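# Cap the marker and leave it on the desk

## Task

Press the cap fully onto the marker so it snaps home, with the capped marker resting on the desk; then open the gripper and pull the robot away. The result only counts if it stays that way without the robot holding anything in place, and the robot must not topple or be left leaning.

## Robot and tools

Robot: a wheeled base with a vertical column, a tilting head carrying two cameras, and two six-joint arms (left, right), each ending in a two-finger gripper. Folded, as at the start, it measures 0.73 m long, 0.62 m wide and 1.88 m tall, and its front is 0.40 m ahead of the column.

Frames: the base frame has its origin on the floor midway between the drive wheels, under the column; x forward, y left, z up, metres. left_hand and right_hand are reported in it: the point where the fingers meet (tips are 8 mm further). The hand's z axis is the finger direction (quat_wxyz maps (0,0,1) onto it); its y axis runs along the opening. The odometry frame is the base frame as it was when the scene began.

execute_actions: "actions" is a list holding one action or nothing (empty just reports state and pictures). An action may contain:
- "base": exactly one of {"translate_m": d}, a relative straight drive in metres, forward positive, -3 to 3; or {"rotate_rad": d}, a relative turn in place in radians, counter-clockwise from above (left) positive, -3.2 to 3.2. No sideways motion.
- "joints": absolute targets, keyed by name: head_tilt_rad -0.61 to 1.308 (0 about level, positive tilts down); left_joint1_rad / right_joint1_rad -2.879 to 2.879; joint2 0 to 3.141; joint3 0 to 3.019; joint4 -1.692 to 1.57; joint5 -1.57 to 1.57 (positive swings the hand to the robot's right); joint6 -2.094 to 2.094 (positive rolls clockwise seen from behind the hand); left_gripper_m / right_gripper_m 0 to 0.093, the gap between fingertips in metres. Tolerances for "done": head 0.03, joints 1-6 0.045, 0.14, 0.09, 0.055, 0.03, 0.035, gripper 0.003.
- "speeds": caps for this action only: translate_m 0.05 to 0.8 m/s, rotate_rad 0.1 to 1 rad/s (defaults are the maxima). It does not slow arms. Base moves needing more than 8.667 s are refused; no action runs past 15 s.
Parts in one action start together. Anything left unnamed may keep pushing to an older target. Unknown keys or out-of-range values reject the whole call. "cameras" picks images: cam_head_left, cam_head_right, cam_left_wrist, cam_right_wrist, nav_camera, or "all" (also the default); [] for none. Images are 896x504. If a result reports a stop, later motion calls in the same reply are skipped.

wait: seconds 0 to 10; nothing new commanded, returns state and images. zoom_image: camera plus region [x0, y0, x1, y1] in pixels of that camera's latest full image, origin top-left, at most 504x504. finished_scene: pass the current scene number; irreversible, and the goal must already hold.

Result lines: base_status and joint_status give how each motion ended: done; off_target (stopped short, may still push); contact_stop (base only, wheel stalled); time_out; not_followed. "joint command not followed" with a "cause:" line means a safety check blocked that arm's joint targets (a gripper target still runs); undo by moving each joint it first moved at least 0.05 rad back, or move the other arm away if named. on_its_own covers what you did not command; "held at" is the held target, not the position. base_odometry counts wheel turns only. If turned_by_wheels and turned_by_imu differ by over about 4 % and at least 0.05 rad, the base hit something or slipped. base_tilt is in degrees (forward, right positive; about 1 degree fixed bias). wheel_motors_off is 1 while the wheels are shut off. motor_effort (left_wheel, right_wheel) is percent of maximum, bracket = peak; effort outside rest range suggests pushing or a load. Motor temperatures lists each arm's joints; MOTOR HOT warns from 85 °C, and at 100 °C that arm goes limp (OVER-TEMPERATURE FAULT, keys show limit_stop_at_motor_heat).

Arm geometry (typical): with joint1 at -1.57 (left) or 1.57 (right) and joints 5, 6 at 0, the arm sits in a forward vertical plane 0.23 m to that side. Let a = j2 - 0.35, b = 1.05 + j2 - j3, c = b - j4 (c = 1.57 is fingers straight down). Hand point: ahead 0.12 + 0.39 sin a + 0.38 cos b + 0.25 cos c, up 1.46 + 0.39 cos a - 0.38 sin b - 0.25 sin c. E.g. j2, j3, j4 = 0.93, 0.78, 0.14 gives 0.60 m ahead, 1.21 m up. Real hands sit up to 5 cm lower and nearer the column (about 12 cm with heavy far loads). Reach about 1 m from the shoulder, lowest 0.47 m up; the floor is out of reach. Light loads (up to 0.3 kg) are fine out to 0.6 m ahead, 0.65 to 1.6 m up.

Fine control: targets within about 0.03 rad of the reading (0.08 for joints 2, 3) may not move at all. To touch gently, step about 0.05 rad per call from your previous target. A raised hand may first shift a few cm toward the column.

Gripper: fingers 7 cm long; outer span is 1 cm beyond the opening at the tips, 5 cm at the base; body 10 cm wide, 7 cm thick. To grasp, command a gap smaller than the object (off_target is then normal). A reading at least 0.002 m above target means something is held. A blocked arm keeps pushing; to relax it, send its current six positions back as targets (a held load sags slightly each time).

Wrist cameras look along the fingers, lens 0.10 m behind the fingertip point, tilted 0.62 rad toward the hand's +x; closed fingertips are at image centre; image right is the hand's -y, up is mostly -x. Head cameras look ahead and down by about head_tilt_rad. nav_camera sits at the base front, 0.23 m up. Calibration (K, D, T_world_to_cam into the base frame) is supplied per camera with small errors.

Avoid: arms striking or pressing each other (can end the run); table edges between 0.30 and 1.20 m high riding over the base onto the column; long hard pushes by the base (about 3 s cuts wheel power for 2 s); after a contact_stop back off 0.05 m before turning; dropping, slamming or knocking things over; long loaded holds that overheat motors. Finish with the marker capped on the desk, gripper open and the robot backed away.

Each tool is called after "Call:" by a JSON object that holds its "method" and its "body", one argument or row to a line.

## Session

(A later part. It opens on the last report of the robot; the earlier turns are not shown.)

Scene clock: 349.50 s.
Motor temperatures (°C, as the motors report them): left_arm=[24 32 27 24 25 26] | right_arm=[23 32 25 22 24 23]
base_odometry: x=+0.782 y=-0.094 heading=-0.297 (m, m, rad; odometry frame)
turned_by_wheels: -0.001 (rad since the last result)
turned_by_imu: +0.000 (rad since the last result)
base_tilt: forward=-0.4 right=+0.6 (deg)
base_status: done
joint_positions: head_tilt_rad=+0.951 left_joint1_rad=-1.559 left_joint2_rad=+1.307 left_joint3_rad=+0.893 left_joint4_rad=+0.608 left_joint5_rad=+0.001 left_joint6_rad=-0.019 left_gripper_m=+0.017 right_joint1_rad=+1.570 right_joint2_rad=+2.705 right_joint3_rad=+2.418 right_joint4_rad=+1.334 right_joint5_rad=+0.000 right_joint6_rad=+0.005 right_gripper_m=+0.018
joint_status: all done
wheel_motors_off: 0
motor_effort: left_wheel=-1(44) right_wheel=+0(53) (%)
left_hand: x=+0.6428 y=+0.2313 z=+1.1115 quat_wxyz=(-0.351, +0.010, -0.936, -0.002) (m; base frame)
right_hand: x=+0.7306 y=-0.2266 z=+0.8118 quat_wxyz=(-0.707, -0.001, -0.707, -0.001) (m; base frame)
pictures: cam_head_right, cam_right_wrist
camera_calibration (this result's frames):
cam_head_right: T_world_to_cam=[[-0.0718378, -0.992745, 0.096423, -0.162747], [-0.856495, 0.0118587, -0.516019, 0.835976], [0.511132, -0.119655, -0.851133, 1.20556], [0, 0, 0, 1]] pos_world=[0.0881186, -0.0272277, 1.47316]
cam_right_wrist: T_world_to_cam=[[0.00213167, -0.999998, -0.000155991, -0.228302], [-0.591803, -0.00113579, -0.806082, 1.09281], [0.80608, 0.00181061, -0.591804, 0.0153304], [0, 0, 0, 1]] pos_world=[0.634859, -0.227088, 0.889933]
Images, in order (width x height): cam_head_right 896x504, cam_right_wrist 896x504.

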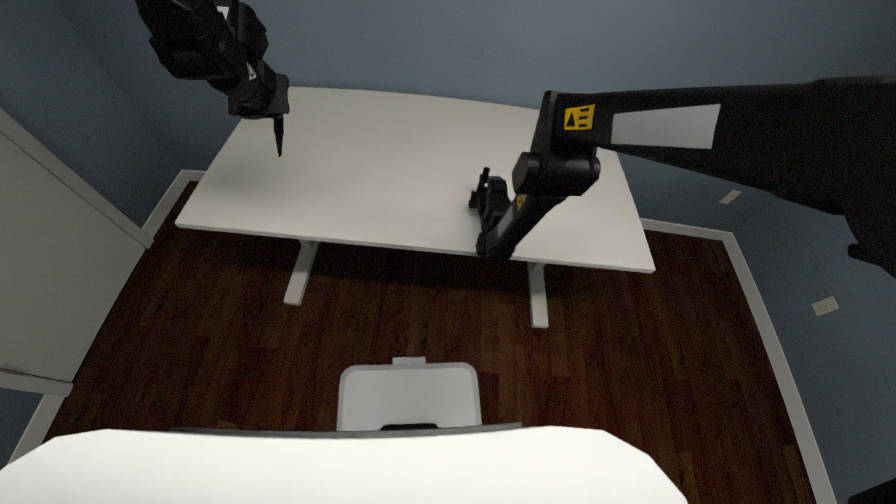

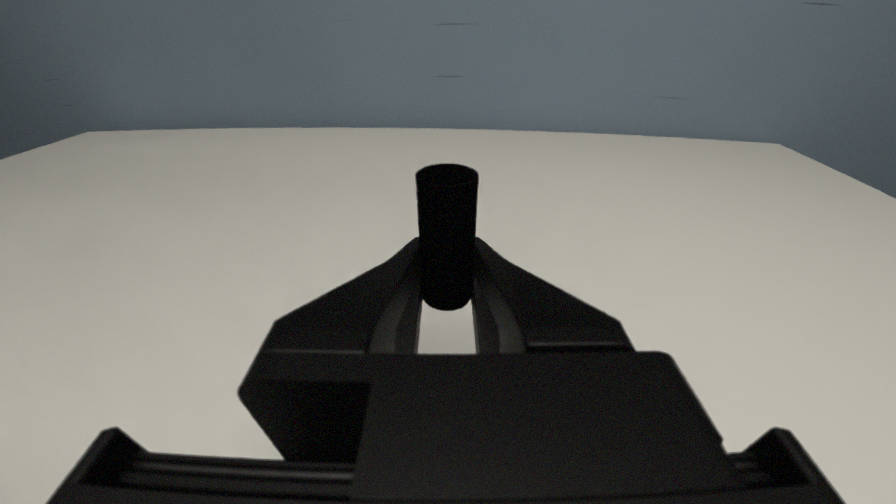

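Call:
{"method": "execute_actions", "body": {
  "actions": [
    {"base":{"translate_m":-0.12}}
  ],
  "cameras": []
}}

Call:
{"method": "execute_actions", "body": {
  "actions": [
    {"joints":{"right_joint2_rad":2.93,"right_joint3_rad":2.71,"right_joint4_rad":1.25}}
  ],
  "cameras": ["cam_right_wrist","cam_head_right","nav_camera"]
}}

Scene clock: 356.13 s.
Motor temperatures (°C, as the motors report them): left_arm=[24 32 27 24 25 26] | right_arm=[23 32 25 22 24 23]
base_odometry: x=+0.668 y=-0.059 heading=-0.298 (m, m, rad; odometry frame)
turned_by_wheels: -0.001 (rad since the last result)
turned_by_imu: +0.001 (rad since the last result)
base_tilt: forward=-0.3 right=+0.7 (deg)
base_status: done
joint_positions: head_tilt_rad=+0.952 left_joint1_rad=-1.559 left_joint2_rad=+1.306 left_joint3_rad=+0.892 left_joint4_rad=+0.608 left_joint5_rad=+0.001 left_joint6_rad=-0.019 left_gripper_m=+0.017 right_joint1_rad=+1.570 right_joint2_rad=+2.718 right_joint3_rad=+2.418 right_joint4_rad=+1.334 right_joint5_rad=+0.000 right_joint6_rad=+0.005 right_gripper_m=+0.018
joint_status: not commanded
wheel_motors_off: 0
motor_effort: left_wheel=+0(39) right_wheel=+1(33) (%)
left_hand: x=+0.6426 y=+0.2313 z=+1.1117 quat_wxyz=(-0.351, +0.010, -0.936, -0.002) (m; base frame)
right_hand: x=+0.7220 y=-0.2266 z=+0.8038 quat_wxyz=(-0.702, -0.001, -0.712, -0.001) (m; base frame)
pictures: none
No camera images: the call's "cameras" was empty. Leave "cameras" out to get every camera's image.

Scene clock: 357.43 s.
Motor temperatures (°C, as the motors report them): left_arm=[24 32 27 24 25 26] | right_arm=[23 32 25 22 24 23]
base_odometry: x=+0.668 y=-0.059 heading=-0.298 (m, m, rad; odometry frame)
turned_by_wheels: +0.000 (rad since the last result)
turned_by_imu: +0.000 (rad since the last result)
base_tilt: forward=-0.3 right=+0.6 (deg)
base_status: not commanded
joint_positions: head_tilt_rad=+0.952 left_joint1_rad=-1.559 left_joint2_rad=+1.306 left_joint3_rad=+0.892 left_joint4_rad=+0.608 left_joint5_rad=+0.001 left_joint6_rad=-0.019 left_gripper_m=+0.017 right_joint1_rad=+1.570 right_joint2_rad=+2.943 right_joint3_rad=+2.679 right_joint4_rad=+1.261 right_joint5_rad=+0.000 right_joint6_rad=+0.005 right_gripper_m=+0.018
joint_status: all done
wheel_motors_off: 0
motor_effort: left_wheel=-1(1) right_wheel=+0(1) (%)
left_hand: x=+0.6426 y=+0.2313 z=+1.1117 quat_wxyz=(-0.351, +0.010, -0.936, -0.002) (m; base frame)
right_hand: x=+0.6671 y=-0.2266 z=+0.7456 quat_wxyz=(-0.689, -0.002, -0.725, -0.001) (m; base frame)
pictures: cam_head_right, cam_right_wrist, nav_camera
camera_calibration (this result's frames):
cam_head_right: T_world_to_cam=[[-0.0718092, -0.992745, 0.0964442, -0.162781], [-0.856648, 0.0118587, -0.515765, 0.835593], [0.510879, -0.119655, -0.851284, 1.2058], [0, 0, 0, 1]] pos_world=[0.0880988, -0.0272277, 1.47315]
cam_right_wrist: T_world_to_cam=[[0.00206506, -0.999998, -0.000292114, -0.228064], [-0.631034, -0.00107652, -0.775754, 1.0054], [0.775752, 0.00178631, -0.631035, 0.0768606], [0, 0, 0, 1]] pos_world=[0.575289, -0.227118, 0.82838]
Images, in order (width x height): cam_head_right 896x504, cam_right_wrist 896x504, nav_camera 896x504.

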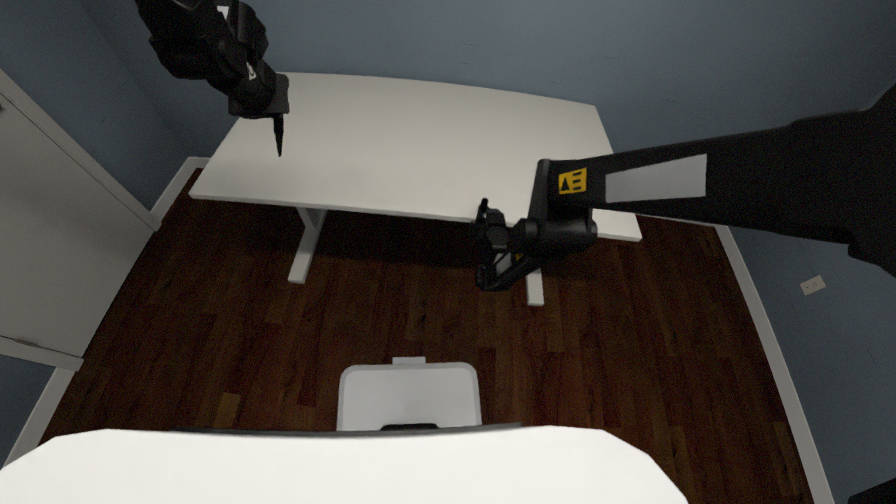

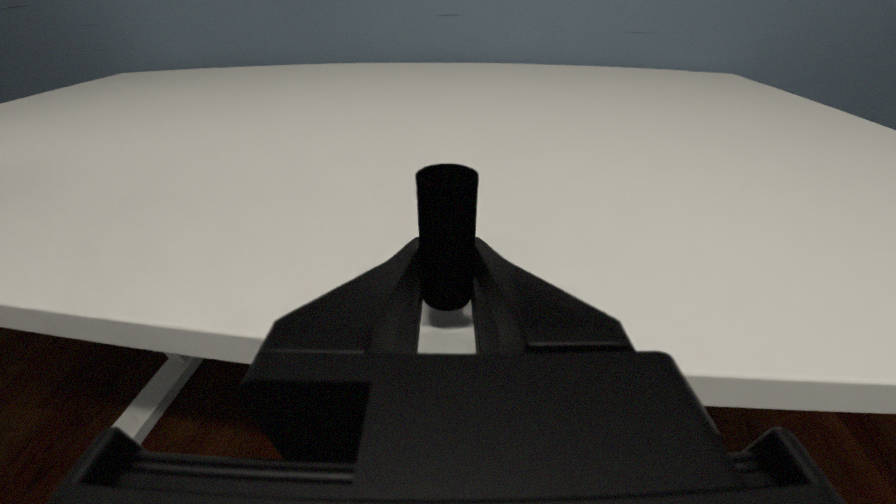

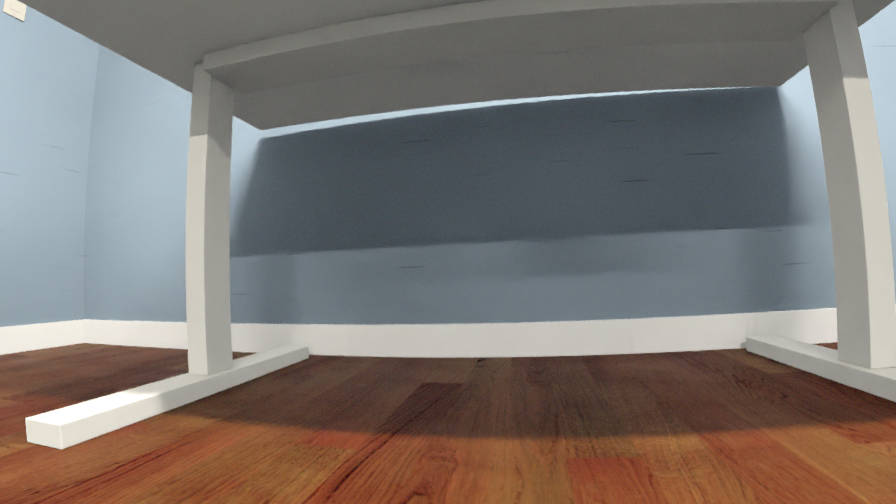

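Call:
{"method": "execute_actions", "body": {
  "actions": [
    {"base":{"translate_m":0.035},"joints":{"right_joint2_rad":3.0,"right_joint3_rad":2.79,"right_joint4_rad":1.29}}
  ],
  "cameras": ["cam_right_wrist"]
}}

Scene clock: 362.90 s.
Motor temperatures (°C, as the motors report them): left_arm=[24 32 27 24 25 26] | right_arm=[23 32 26 22 24 23]
base_odometry: x=+0.701 y=-0.070 heading=-0.298 (m, m, rad; odometry frame)
turned_by_wheels: +0.000 (rad since the last result)
turned_by_imu: +0.001 (rad since the last result)
base_tilt: forward=-0.4 right=+0.7 (deg)
base_status: done
joint_positions: head_tilt_rad=+0.952 left_joint1_rad=-1.559 left_joint2_rad=+1.306 left_joint3_rad=+0.898 left_joint4_rad=+0.608 left_joint5_rad=+0.001 left_joint6_rad=-0.019 left_gripper_m=+0.017 right_joint1_rad=+1.570 right_joint2_rad=+2.991 right_joint3_rad=+2.763 right_joint4_rad=+1.272 right_joint5_rad=+0.000 right_joint6_rad=+0.005 right_gripper_m=+0.018
joint_status: all done
wheel_motors_off: 0
motor_effort: left_wheel=+1(30) right_wheel=+0(34) (%)
left_hand: x=+0.6457 y=+0.2313 z=+1.1130 quat_wxyz=(-0.354, +0.009, -0.935, -0.002) (m; base frame)
right_hand: x=+0.6643 y=-0.2266 z=+0.7515 quat_wxyz=(-0.706, -0.001, -0.708, -0.001) (m; base frame)
pictures: cam_right_wrist
camera_calibration (this result's frames):
cam_right_wrist: T_world_to_cam=[[0.00212776, -0.999998, -0.000164462, -0.228185], [-0.59426, -0.00113218, -0.804272, 1.00517], [0.80427, 0.00180903, -0.594261, 0.0361853], [0, 0, 0, 1]] pos_world=[0.568717, -0.227112, 0.829897]
Images, in order (width x height): cam_right_wrist 896x504.

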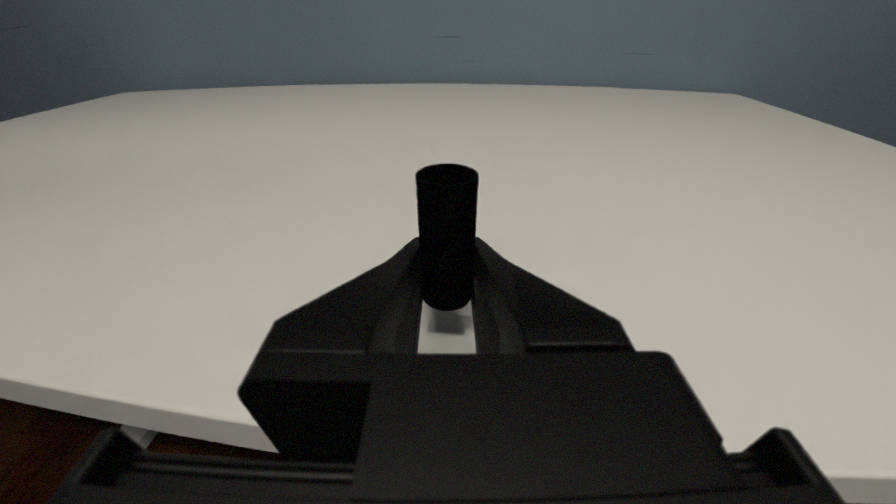

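Call:
{"method": "execute_actions", "body": {
  "actions": [
    {"joints":{"right_joint2_rad":3.045,"right_joint3_rad":2.84}}
  ],
  "cameras": ["cam_right_wrist"]
}}

Scene clock: 366.77 s.
Motor temperatures (°C, as the motors report them): left_arm=[24 32 27 24 25 26] | right_arm=[23 32 26 22 24 23]
base_odometry: x=+0.701 y=-0.070 heading=-0.298 (m, m, rad; odometry frame)
turned_by_wheels: +0.000 (rad since the last result)
turned_by_imu: +0.001 (rad since the last result)
base_tilt: forward=-0.4 right=+0.7 (deg)
base_status: not commanded
joint_positions: head_tilt_rad=+0.952 left_joint1_rad=-1.559 left_joint2_rad=+1.306 left_joint3_rad=+0.898 left_joint4_rad=+0.608 left_joint5_rad=+0.001 left_joint6_rad=-0.019 left_gripper_m=+0.017 right_joint1_rad=+1.570 right_joint2_rad=+3.035 right_joint3_rad=+2.810 right_joint4_rad=+1.272 right_joint5_rad=+0.000 right_joint6_rad=+0.005 right_gripper_m=+0.018
joint_status: all done
wheel_motors_off: 0
motor_effort: left_wheel=+0(0) right_wheel=+0(0) (%)
left_hand: x=+0.6457 y=+0.2313 z=+1.1130 quat_wxyz=(-0.354, +0.009, -0.935, -0.002) (m; base frame)
right_hand: x=+0.6506 y=-0.2266 z=+0.7451 quat_wxyz=(-0.707, -0.001, -0.707, -0.001) (m; base frame)
pictures: cam_right_wrist
camera_calibration (this result's frames):
cam_right_wrist: T_world_to_cam=[[0.00213264, -0.999998, -0.000153871, -0.228167], [-0.591188, -0.00113669, -0.806533, 0.99166], [0.806531, 0.00181101, -0.591189, 0.0396059], [0, 0, 0, 1]] pos_world=[0.554801, -0.227111, 0.823186]
Images, in order (width x height): cam_right_wrist 896x504.

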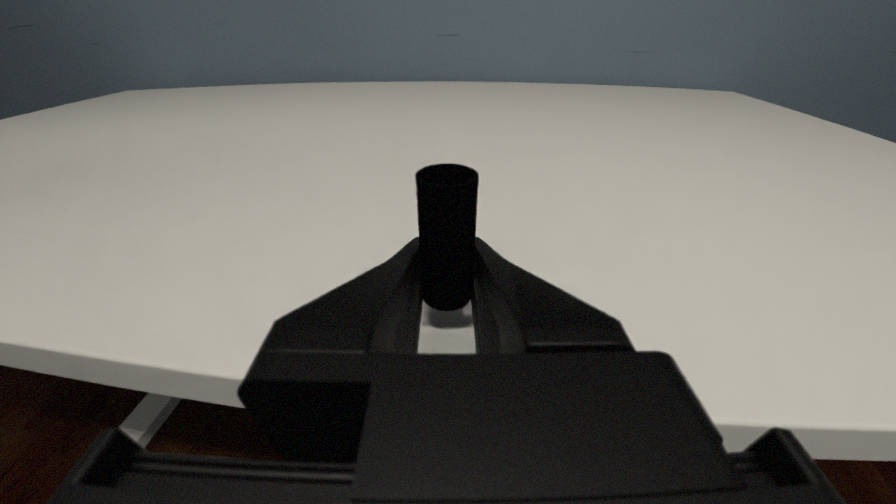

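Call:
{"method": "execute_actions", "body": {
  "actions": [
    {"base":{"translate_m":0.012},"joints":{"right_joint2_rad":3.08,"right_joint3_rad":2.875}}
  ],
  "cameras": ["cam_right_wrist"]
}}

Call:
{"method": "execute_actions", "body": {
  "actions": [
    {"joints":{"right_gripper_m":0.05}}
  ],
  "cameras": []
}}

Call:
{"method": "execute_actions", "body": {
  "actions": [
    {"base":{"translate_m":-0.15}}
  ],
  "cameras": ["cam_right_wrist"]
}}

Scene clock: 371.40 s.
Motor temperatures (°C, as the motors report them): left_arm=[24 32 27 24 25 26] | right_arm=[23 32 26 22 24 23]
base_odometry: x=+0.713 y=-0.073 heading=-0.297 (m, m, rad; odometry frame)
turned_by_wheels: +0.000 (rad since the last result)
turned_by_imu: +0.001 (rad since the last result)
base_tilt: forward=-0.4 right=+0.8 (deg)
base_status: done
joint_positions: head_tilt_rad=+0.952 left_joint1_rad=-1.559 left_joint2_rad=+1.306 left_joint3_rad=+0.898 left_joint4_rad=+0.608 left_joint5_rad=+0.001 left_joint6_rad=-0.019 left_gripper_m=+0.017 right_joint1_rad=+1.570 right_joint2_rad=+3.065 right_joint3_rad=+2.842 right_joint4_rad=+1.281 right_joint5_rad=+0.000 right_joint6_rad=+0.004 right_gripper_m=+0.018
joint_status: all done
wheel_motors_off: 0
motor_effort: left_wheel=+0(33) right_wheel=+0(32) (%)
left_hand: x=+0.6459 y=+0.2313 z=+1.1132 quat_wxyz=(-0.354, +0.009, -0.935, -0.002) (m; base frame)
right_hand: x=+0.6411 y=-0.2266 z=+0.7434 quat_wxyz=(-0.711, -0.001, -0.703, -0.001) (m; base frame)
pictures: cam_right_wrist
camera_calibration (this result's frames):
cam_right_wrist: T_world_to_cam=[[0.00213797, -0.999998, 0.000640905, -0.228737], [-0.58192, -0.00176534, -0.813244, 0.983484], [0.813243, 0.00136574, -0.581922, 0.0349621], [0, 0, 0, 1]] pos_world=[0.544365, -0.227048, 0.820305]
Images, in order (width x height): cam_right_wrist 896x504.

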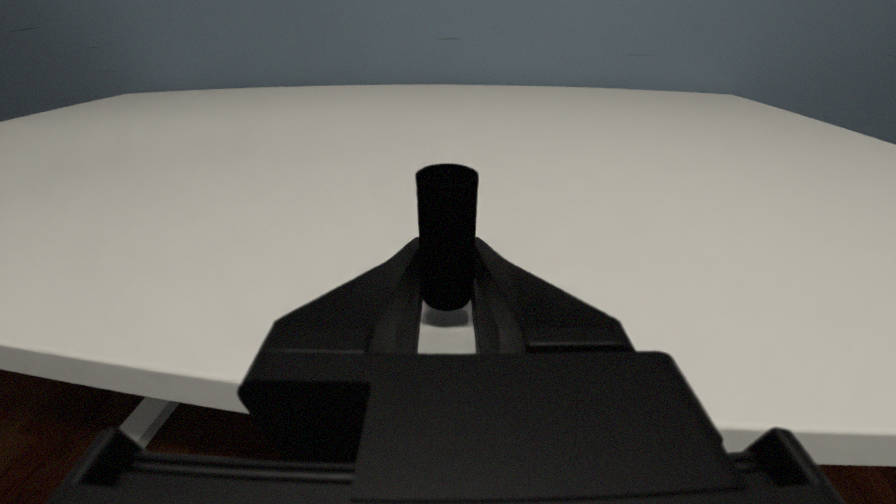

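Scene clock: 372.00 s.
Motor temperatures (°C, as the motors report them): left_arm=[24 32 27 24 25 26] | right_arm=[23 32 26 22 24 23]
base_odometry: x=+0.713 y=-0.073 heading=-0.297 (m, m, rad; odometry frame)
turned_by_wheels: +0.000 (rad since the last result)
turned_by_imu: +0.000 (rad since the last result)
base_tilt: forward=-0.2 right=+0.8 (deg)
base_status: not commanded
joint_positions: head_tilt_rad=+0.952 left_joint1_rad=-1.559 left_joint2_rad=+1.306 left_joint3_rad=+0.898 left_joint4_rad=+0.608 left_joint5_rad=+0.001 left_joint6_rad=-0.019 left_gripper_m=+0.017 right_joint1_rad=+1.573 right_joint2_rad=+3.065 right_joint3_rad=+2.844 right_joint4_rad=+1.284 right_joint5_rad=-0.001 right_joint6_rad=+0.003 right_gripper_m=+0.050
joint_status: all done
wheel_motors_off: 0
motor_effort: left_wheel=+0(0) right_wheel=+0(0) (%)
left_hand: x=+0.6459 y=+0.2313 z=+1.1132 quat_wxyz=(-0.354, +0.009, -0.935, -0.002) (m; base frame)
right_hand: x=+0.6418 y=-0.2230 z=+0.7448 quat_wxyz=(-0.713, -0.001, -0.701, -0.003) (m; base frame)
pictures: none
No camera images: the call's "cameras" was empty. Leave "cameras" out to get every camera's image.

Scene clock: 373.70 s.
Motor temperatures (°C, as the motors report them): left_arm=[24 32 27 24 25 26] | right_arm=[23 31 26 22 24 23]
base_odometry: x=+0.569 y=-0.029 heading=-0.298 (m, m, rad; odometry frame)
turned_by_wheels: -0.001 (rad since the last result)
turned_by_imu: +0.000 (rad since the last result)
base_tilt: forward=-0.5 right=+0.6 (deg)
base_status: done
joint_positions: head_tilt_rad=+0.952 left_joint1_rad=-1.559 left_joint2_rad=+1.305 left_joint3_rad=+0.893 left_joint4_rad=+0.608 left_joint5_rad=+0.001 left_joint6_rad=-0.019 left_gripper_m=+0.017 right_joint1_rad=+1.573 right_joint2_rad=+3.084 right_joint3_rad=+2.849 right_joint4_rad=+1.284 right_joint5_rad=-0.001 right_joint6_rad=+0.003 right_gripper_m=+0.050
joint_status: not commanded
wheel_motors_off: 0
motor_effort: left_wheel=-1(31) right_wheel=+1(35) (%)
left_hand: x=+0.6431 y=+0.2313 z=+1.1123 quat_wxyz=(-0.352, +0.010, -0.936, -0.002) (m; base frame)
right_hand: x=+0.6299 y=-0.2230 z=+0.7368 quat_wxyz=(-0.708, -0.001, -0.706, -0.003) (m; base frame)
pictures: cam_right_wrist
camera_calibration (this result's frames):
cam_right_wrist: T_world_to_cam=[[0.00518319, -0.999985, -0.00192217, -0.225113], [-0.589335, -0.00150176, -0.807887, 0.972444], [0.807872, 0.00532024, -0.589334, 0.0499519], [0, 0, 0, 1]] pos_world=[0.533907, -0.223915, 0.814631]
Images, in order (width x height): cam_right_wrist 896x504.

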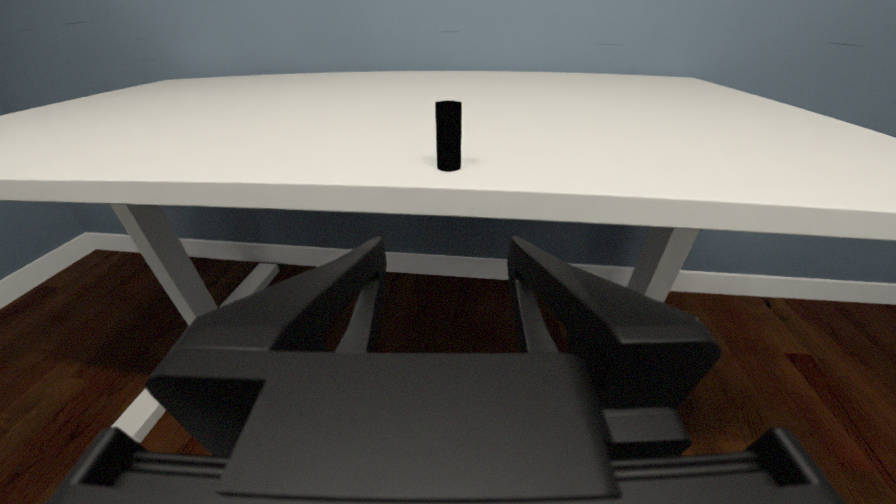

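Call:
{"method": "execute_actions", "body": {
  "actions": [
    {"base":{"rotate_rad":-0.568},"joints":{"right_joint2_rad":2.2,"right_joint3_rad":1.95,"right_joint4_rad":1.1,"right_joint5_rad":-1.2,"left_joint4_rad":1.3,"left_joint2_rad":1.9,"left_joint3_rad":1.5}}
  ],
  "cameras": []
}}

Call:
{"method": "execute_actions", "body": {
  "actions": [
    {"base":{"translate_m":0.058},"joints":{"left_joint2_rad":2.42,"left_joint3_rad":1.96,"left_joint4_rad":1.53}}
  ],
  "cameras": ["cam_right_wrist","cam_left_wrist","cam_head_left"]
}}

Scene clock: 385.30 s.
Motor temperatures (°C, as the motors report them): left_arm=[24 32 27 24 25 26] | right_arm=[23 31 26 22 24 23]
base_odometry: x=+0.569 y=-0.029 heading=-0.866 (m, m, rad; odometry frame)
turned_by_wheels: -0.568 (rad since the last result)
turned_by_imu: -0.566 (rad since the last result)
base_tilt: forward=-0.3 right=+0.6 (deg)
base_status: done
joint_positions: head_tilt_rad=+0.952 left_joint1_rad=-1.561 left_joint2_rad=+1.909 left_joint3_rad=+1.490 left_joint4_rad=+1.276 left_joint5_rad=+0.001 left_joint6_rad=-0.019 left_gripper_m=+0.017 right_joint1_rad=+1.563 right_joint2_rad=+2.207 right_joint3_rad=+1.948 right_joint4_rad=+1.103 right_joint5_rad=-1.199 right_joint6_rad=+0.003 right_gripper_m=+0.050
joint_status: all done
wheel_motors_off: 0
motor_effort: left_wheel=+1(43) right_wheel=-2(40) (%)
left_hand: x=+0.7900 y=+0.2317 z=+1.0326 quat_wxyz=(-0.637, +0.006, -0.771, +0.001) (m; base frame)
right_hand: x=+0.7269 y=-0.0716 z=+0.9486 quat_wxyz=(-0.521, +0.356, -0.643, -0.435) (m; base frame)
pictures: none
No camera images: the call's "cameras" was empty. Leave "cameras" out to get every camera's image.

Scene clock: 386.90 s.
Motor temperatures (°C, as the motors report them): left_arm=[24 32 27 24 25 26] | right_arm=[23 32 26 22 24 23]
base_odometry: x=+0.607 y=-0.073 heading=-0.867 (m, m, rad; odometry frame)
turned_by_wheels: -0.001 (rad since the last result)
turned_by_imu: -0.001 (rad since the last result)
base_tilt: forward=-0.3 right=+0.7 (deg)
base_status: done
joint_positions: head_tilt_rad=+0.952 left_joint1_rad=-1.560 left_joint2_rad=+2.431 left_joint3_rad=+1.950 left_joint4_rad=+1.509 left_joint5_rad=+0.001 left_joint6_rad=-0.019 left_gripper_m=+0.017 right_joint1_rad=+1.564 right_joint2_rad=+2.204 right_joint3_rad=+1.948 right_joint4_rad=+1.103 right_joint5_rad=-1.199 right_joint6_rad=+0.003 right_gripper_m=+0.050
joint_status: all done
wheel_motors_off: 0
motor_effort: left_wheel=+0(49) right_wheel=+1(42) (%)
left_hand: x=+0.7210 y=+0.2329 z=+0.8805 quat_wxyz=(-0.700, +0.005, -0.714, +0.002) (m; base frame)
right_hand: x=+0.7282 y=-0.0703 z=+0.9507 quat_wxyz=(-0.522, +0.357, -0.641, -0.435) (m; base frame)
pictures: cam_head_left, cam_left_wrist, cam_right_wrist
camera_calibration (this result's frames):
cam_head_left: T_world_to_cam=[[-0.0498207, -0.996628, 0.0651891, -0.0502999], [-0.859671, 0.00956574, -0.510759, 0.831846], [0.508413, -0.0814876, -0.857249, 1.21464], [0, 0, 0, 1]] pos_world=[0.0950705, 0.0408903, 1.4694]
cam_left_wrist: T_world_to_cam=[[0.00217493, -0.999933, 0.0113884, 0.220411], [-0.606275, -0.0103752, -0.795187, 1.14066], [0.795252, -0.00517502, -0.606257, 0.0821364], [0, 0, 0, 1]] pos_world=[0.625756, 0.232656, 0.954326]
cam_right_wrist: T_world_to_cam=[[0.913092, -0.364451, -0.182861, -0.516949], [-0.370643, -0.554918, -0.744775, 0.945192], [0.169961, 0.747825, -0.641772, 0.662401], [0, 0, 0, 1]] pos_world=[0.709768, -0.159259, 1.03454]
Images, in order (width x height): cam_head_left 896x504, cam_left_wrist 896x504, cam_right_wrist 896x504.

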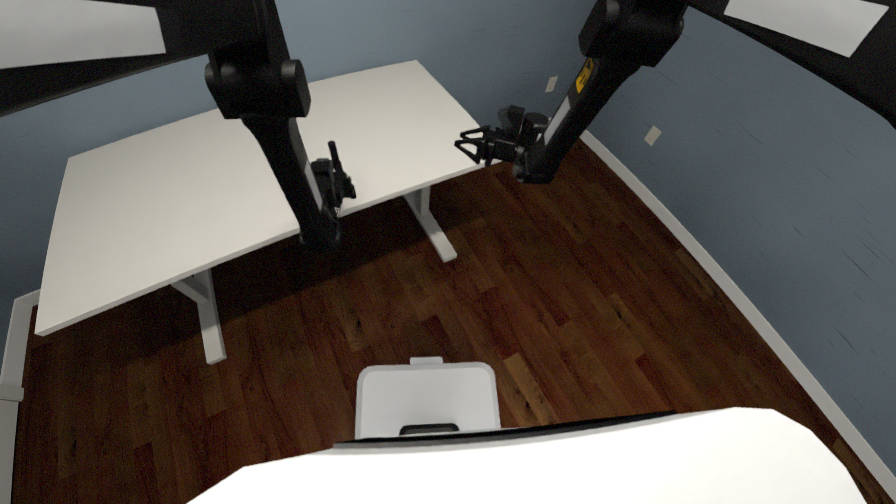

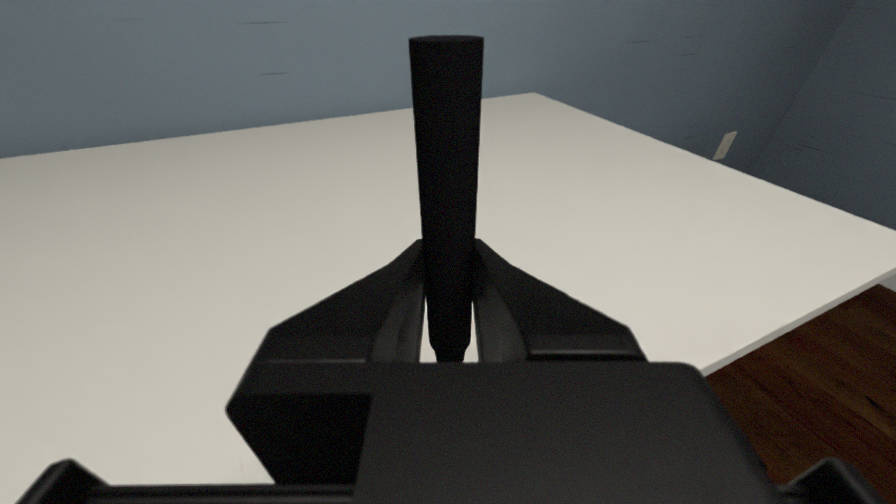

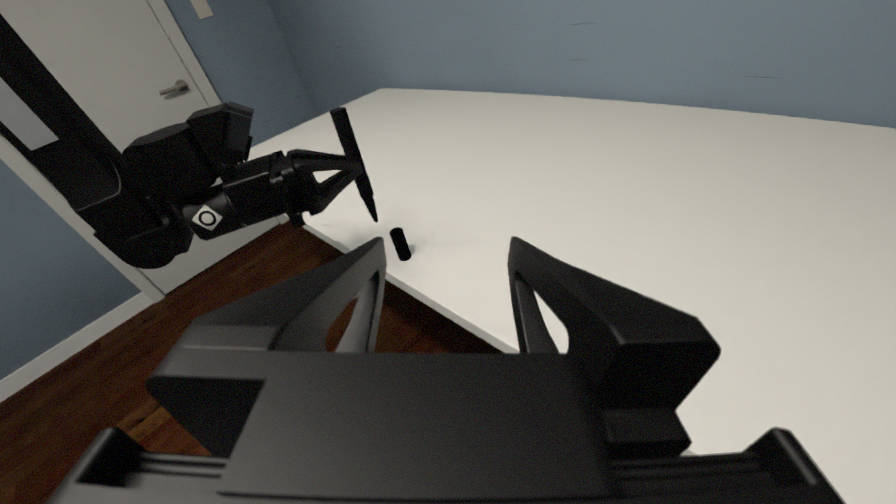

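Call:
{"method": "execute_actions", "body": {
  "actions": [
    {"base":{"translate_m":-0.05},"joints":{"right_gripper_m":0,"left_joint2_rad":2.465,"left_joint3_rad":2.04,"left_joint4_rad":1.49}}
  ],
  "cameras": ["cam_right_wrist","cam_left_wrist"]
}}

Call:
{"method": "zoom_image", "body": {
  "camera": "cam_left_wrist",
  "region": [390,260,510,370]
}}

Scene clock: 393.97 s.
Motor temperatures (°C, as the motors report them): left_arm=[24 32 27 24 25 26] | right_arm=[23 32 26 22 24 23]
base_odometry: x=+0.574 y=-0.035 heading=-0.866 (m, m, rad; odometry frame)
turned_by_wheels: +0.001 (rad since the last result)
turned_by_imu: +0.002 (rad since the last result)
base_tilt: forward=-0.4 right=+0.6 (deg)
base_status: done
joint_positions: head_tilt_rad=+0.952 left_joint1_rad=-1.560 left_joint2_rad=+2.459 left_joint3_rad=+2.036 left_joint4_rad=+1.498 left_joint5_rad=+0.001 left_joint6_rad=-0.019 left_gripper_m=+0.017 right_joint1_rad=+1.565 right_joint2_rad=+2.203 right_joint3_rad=+1.947 right_joint4_rad=+1.103 right_joint5_rad=-1.200 right_joint6_rad=+0.003 right_gripper_m=+0.001
joint_status: all done
wheel_motors_off: 0
motor_effort: left_wheel=-1(27) right_wheel=-2(58) (%)
left_hand: x=+0.7378 y=+0.2330 z=+0.8843 quat_wxyz=(-0.717, +0.005, -0.697, +0.002) (m; base frame)
right_hand: x=+0.7279 y=-0.0697 z=+0.9510 quat_wxyz=(-0.521, +0.357, -0.641, -0.436) (m; base frame)
pictures: cam_left_wrist, cam_right_wrist
camera_calibration (this result's frames):
cam_left_wrist: T_world_to_cam=[[0.00122943, -0.999936, 0.0112256, 0.221227], [-0.56863, -0.00993315, -0.822533, 1.15016], [0.822592, -0.00537196, -0.568606, 0.0176534], [0, 0, 0, 1]] pos_world=[0.639221, 0.232733, 0.953598]
cam_right_wrist: T_world_to_cam=[[0.913432, -0.363273, -0.183509, -0.515985], [-0.370304, -0.554729, -0.745084, 0.945748], [0.168871, 0.748537, -0.641229, 0.662502], [0, 0, 0, 1]] pos_world=[0.709654, -0.158717, 1.03479]
Images, in order (width x height): cam_left_wrist 896x504, cam_right_wrist 896x504.

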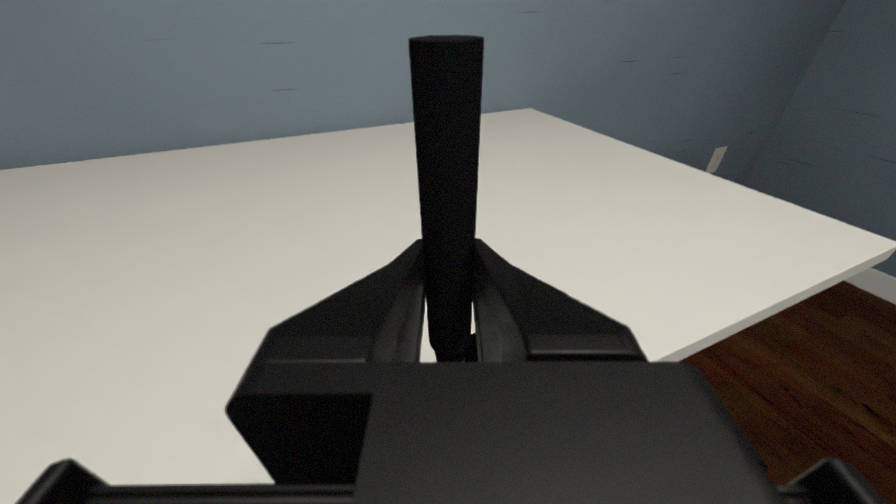

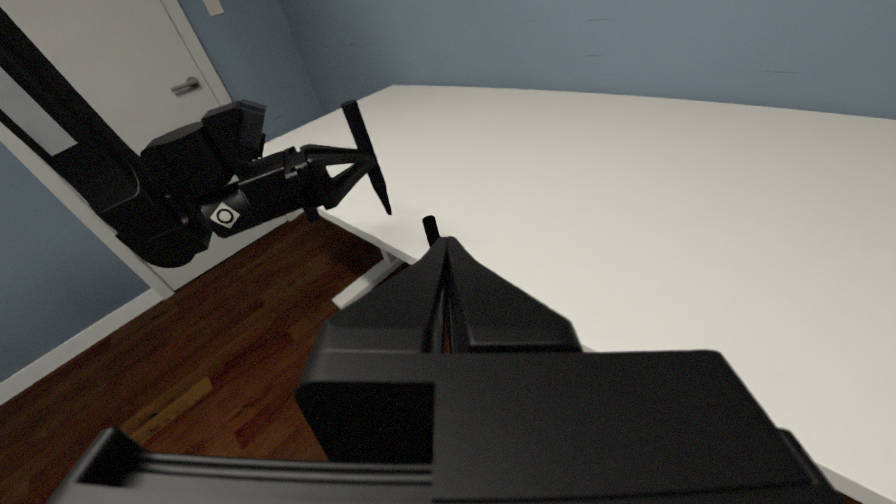

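Region (390, 260, 510, 370) of cam_left_wrist's 896x504 image, scaled by 4.200, with more detail than that image has; it fills the top 462 rows of this view, and the rest is white.

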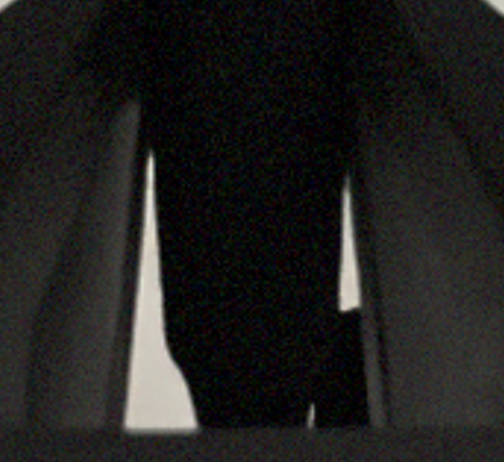

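Call:
{"method": "execute_actions", "body": {
  "actions": [
    {"base":{"rotate_rad":-0.024},"joints":{"right_gripper_m":0.093}}
  ],
  "cameras": ["cam_right_wrist","cam_left_wrist"]
}}

Call:
{"method": "zoom_image", "body": {
  "camera": "cam_left_wrist",
  "region": [390,260,510,370]
}}

Scene clock: 398.90 s.
Motor temperatures (°C, as the motors report them): left_arm=[24 32 27 24 25 26] | right_arm=[23 33 26 22 24 23]
base_odometry: x=+0.575 y=-0.036 heading=-0.889 (m, m, rad; odometry frame)
turned_by_wheels: -0.023 (rad since the last result)
turned_by_imu: -0.022 (rad since the last result)
base_tilt: forward=-0.4 right=+0.5 (deg)
base_status: done
joint_positions: head_tilt_rad=+0.952 left_joint1_rad=-1.562 left_joint2_rad=+2.459 left_joint3_rad=+2.036 left_joint4_rad=+1.498 left_joint5_rad=+0.001 left_joint6_rad=-0.019 left_gripper_m=+0.017 right_joint1_rad=+1.567 right_joint2_rad=+2.203 right_joint3_rad=+1.947 right_joint4_rad=+1.103 right_joint5_rad=-1.200 right_joint6_rad=+0.003 right_gripper_m=+0.093
joint_status: all done
wheel_motors_off: 0
motor_effort: left_wheel=+0(21) right_wheel=-2(34) (%)
left_hand: x=+0.7378 y=+0.2314 z=+0.8843 quat_wxyz=(-0.717, +0.005, -0.697, +0.003) (m; base frame)
right_hand: x=+0.7278 y=-0.0680 z=+0.9513 quat_wxyz=(-0.522, +0.357, -0.641, -0.437) (m; base frame)
pictures: cam_left_wrist, cam_right_wrist
camera_calibration (this result's frames):
cam_left_wrist: T_world_to_cam=[[0.000275815, -0.999917, 0.0128773, 0.218894], [-0.56864, -0.0107495, -0.822516, 1.15032], [0.822587, -0.00709569, -0.568596, 0.0180267], [0, 0, 0, 1]] pos_world=[0.639228, 0.231369, 0.953586]
cam_right_wrist: T_world_to_cam=[[0.913846, -0.361863, -0.184228, -0.514654], [-0.36967, -0.553675, -0.746183, 0.947534], [0.168014, 0.75, -0.639744, 0.660737], [0, 0, 0, 1]] pos_world=[0.709577, -0.157162, 1.03492]
Images, in order (width x height): cam_left_wrist 896x504, cam_right_wrist 896x504.

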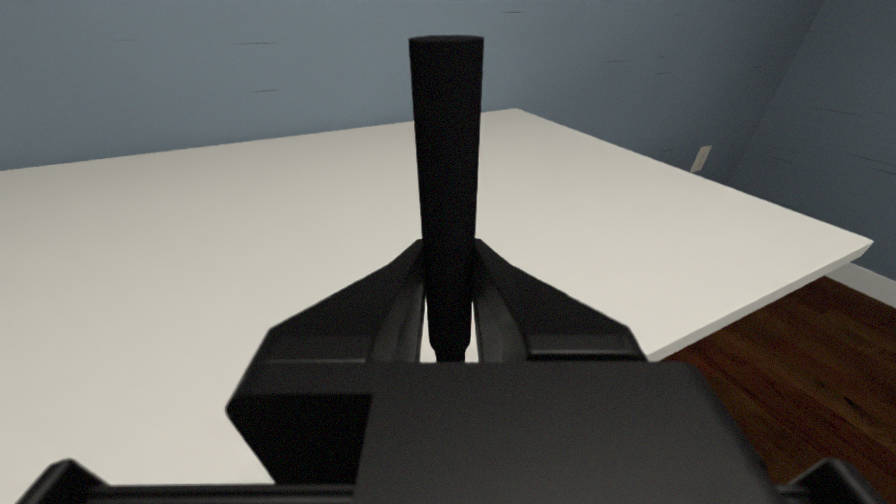

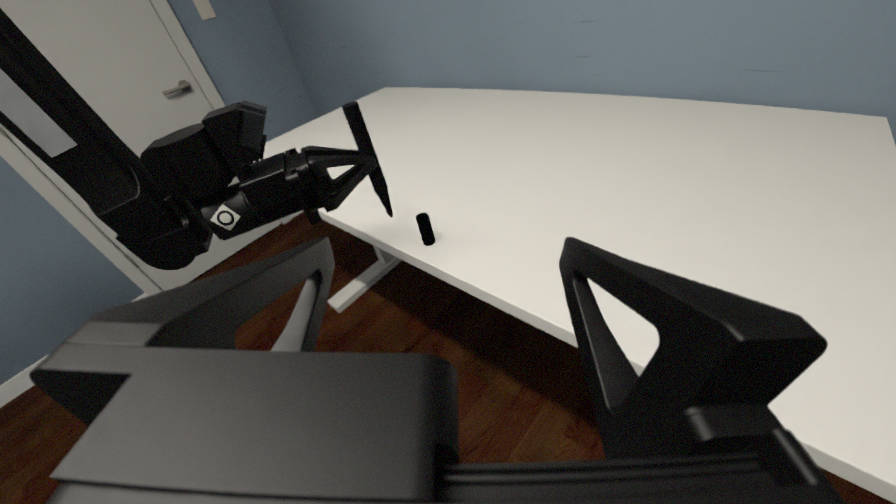

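Region (390, 260, 510, 370) of cam_left_wrist's 896x504 image, scaled by 4.200, with more detail than that image has; it fills the top 462 rows of this view, and the rest is white.

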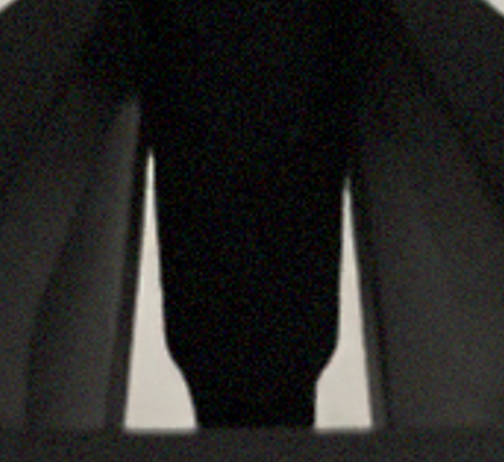

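Call:
{"method": "execute_actions", "body": {
  "actions": [
    {"base":{"translate_m":0.044},"joints":{"left_joint2_rad":2.5,"left_joint3_rad":2.075,"left_joint4_rad":1.465}}
  ],
  "cameras": ["cam_right_wrist"]
}}

Call:
{"method": "zoom_image", "body": {
  "camera": "cam_right_wrist",
  "region": [340,150,450,270]
}}

Scene clock: 410.03 s.
Motor temperatures (°C, as the motors report them): left_arm=[24 32 27 24 25 26] | right_arm=[23 33 26 22 24 23]
base_odometry: x=+0.602 y=-0.070 heading=-0.890 (m, m, rad; odometry frame)
turned_by_wheels: -0.001 (rad since the last result)
turned_by_imu: +0.000 (rad since the last result)
base_tilt: forward=-0.4 right=+0.7 (deg)
base_status: done
joint_positions: head_tilt_rad=+0.952 left_joint1_rad=-1.562 left_joint2_rad=+2.495 left_joint3_rad=+2.066 left_joint4_rad=+1.474 left_joint5_rad=+0.001 left_joint6_rad=-0.019 left_gripper_m=+0.017 right_joint1_rad=+1.568 right_joint2_rad=+2.200 right_joint3_rad=+1.947 right_joint4_rad=+1.103 right_joint5_rad=-1.199 right_joint6_rad=+0.003 right_gripper_m=+0.093
joint_status: all done
wheel_motors_off: 0
motor_effort: left_wheel=+0(47) right_wheel=+0(45) (%)
left_hand: x=+0.7284 y=+0.2318 z=+0.8653 quat_wxyz=(-0.707, +0.005, -0.708, +0.003) (m; base frame)
right_hand: x=+0.7294 y=-0.0677 z=+0.9532 quat_wxyz=(-0.523, +0.357, -0.640, -0.436) (m; base frame)
pictures: cam_right_wrist
camera_calibration (this result's frames):
cam_right_wrist: T_world_to_cam=[[0.914206, -0.362332, -0.1815, -0.518602], [-0.367693, -0.553342, -0.747405, 0.949414], [0.170377, 0.750019, -0.639096, 0.659138], [0, 0, 0, 1]] pos_world=[0.7109, -0.156921, 1.03672]
Images, in order (width x height): cam_right_wrist 896x504.

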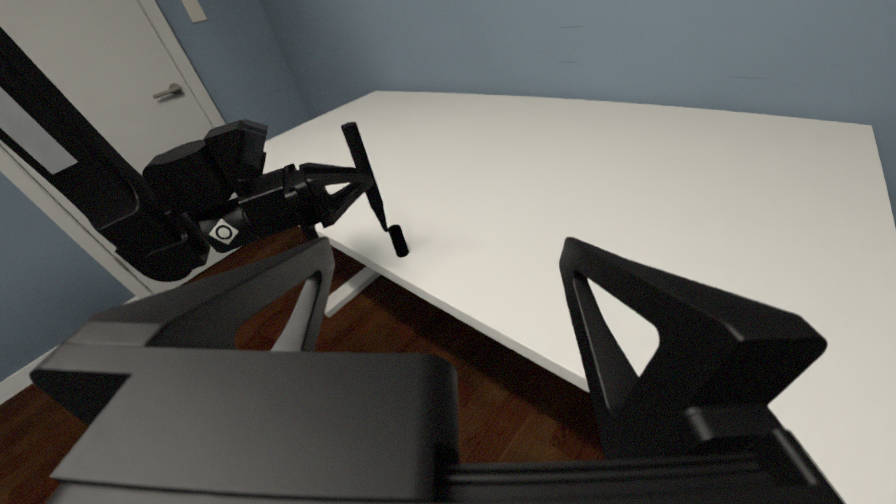

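Region (340, 150, 450, 270) of cam_right_wrist's 896x504 image, scaled by 4.200, with more detail than that image has; it fills the left 462 columns of this view, and the rest is white.

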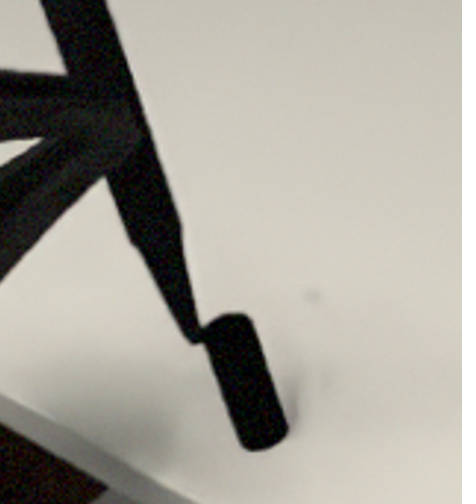

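Call:
{"method": "execute_actions", "body": {
  "actions": [
    {"joints":{"left_joint4_rad":1.52}}
  ],
  "cameras": []
}}

Call:
{"method": "execute_actions", "body": {
  "actions": [
    {"base":{"translate_m":0.011}}
  ],
  "cameras": ["cam_right_wrist"]
}}

Call:
{"method": "zoom_image", "body": {
  "camera": "cam_right_wrist",
  "region": [340,150,450,270]
}}

Scene clock: 417.20 s.
Motor temperatures (°C, as the motors report them): left_arm=[24 32 27 24 25 26] | right_arm=[23 33 25 22 24 23]
base_odometry: x=+0.602 y=-0.070 heading=-0.890 (m, m, rad; odometry frame)
turned_by_wheels: +0.000 (rad since the last result)
turned_by_imu: +0.001 (rad since the last result)
base_tilt: forward=-0.3 right=+0.6 (deg)
base_status: not commanded
joint_positions: head_tilt_rad=+0.952 left_joint1_rad=-1.562 left_joint2_rad=+2.495 left_joint3_rad=+2.066 left_joint4_rad=+1.500 left_joint5_rad=+0.001 left_joint6_rad=-0.019 left_gripper_m=+0.017 right_joint1_rad=+1.568 right_joint2_rad=+2.200 right_joint3_rad=+1.947 right_joint4_rad=+1.103 right_joint5_rad=-1.199 right_joint6_rad=+0.003 right_gripper_m=+0.093
joint_status: all done
wheel_motors_off: 0
motor_effort: left_wheel=+0(0) right_wheel=+1(1) (%)
left_hand: x=+0.7283 y=+0.2318 z=+0.8715 quat_wxyz=(-0.715, +0.005, -0.699, +0.003) (m; base frame)
right_hand: x=+0.7294 y=-0.0677 z=+0.9532 quat_wxyz=(-0.523, +0.357, -0.640, -0.436) (m; base frame)
pictures: none
No camera images: the call's "cameras" was empty. Leave "cameras" out to get every camera's image.

Scene clock: 418.00 s.
Motor temperatures (°C, as the motors report them): left_arm=[24 32 27 24 25 26] | right_arm=[23 33 25 22 24 23]
base_odometry: x=+0.609 y=-0.078 heading=-0.891 (m, m, rad; odometry frame)
turned_by_wheels: -0.001 (rad since the last result)
turned_by_imu: -0.001 (rad since the last result)
base_tilt: forward=-0.4 right=+0.6 (deg)
base_status: done
joint_positions: head_tilt_rad=+0.952 left_joint1_rad=-1.562 left_joint2_rad=+2.496 left_joint3_rad=+2.070 left_joint4_rad=+1.500 left_joint5_rad=+0.001 left_joint6_rad=-0.019 left_gripper_m=+0.017 right_joint1_rad=+1.568 right_joint2_rad=+2.199 right_joint3_rad=+1.947 right_joint4_rad=+1.103 right_joint5_rad=-1.199 right_joint6_rad=+0.003 right_gripper_m=+0.093
joint_status: not commanded
wheel_motors_off: 0
motor_effort: left_wheel=+0(30) right_wheel=+1(52) (%)
left_hand: x=+0.7294 y=+0.2318 z=+0.8722 quat_wxyz=(-0.717, +0.005, -0.697, +0.003) (m; base frame)
right_hand: x=+0.7304 y=-0.0677 z=+0.9542 quat_wxyz=(-0.523, +0.357, -0.639, -0.435) (m; base frame)
pictures: cam_right_wrist
camera_calibration (this result's frames):
cam_right_wrist: T_world_to_cam=[[0.914417, -0.362683, -0.179727, -0.52119], [-0.36647, -0.553265, -0.748063, 0.950249], [0.171873, 0.749906, -0.638827, 0.658272], [0, 0, 0, 1]] pos_world=[0.711684, -0.15693, 1.0377]
Images, in order (width x height): cam_right_wrist 896x504.

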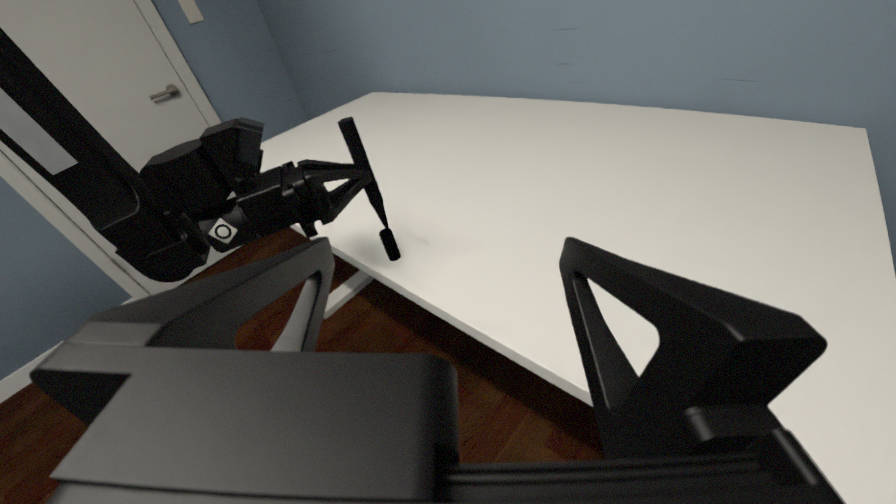

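Region (340, 150, 450, 270) of cam_right_wrist's 896x504 image, scaled by 4.200, with more detail than that image has; it fills the left 462 columns of this view, and the rest is white.

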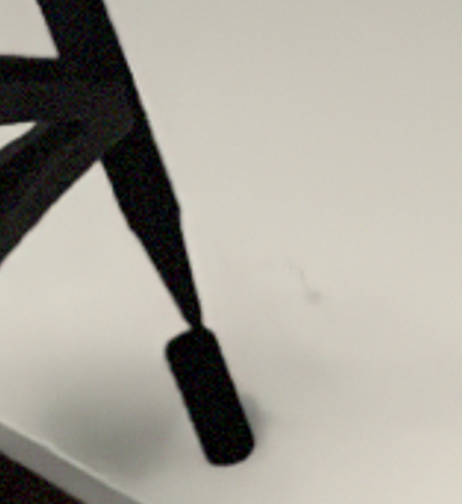

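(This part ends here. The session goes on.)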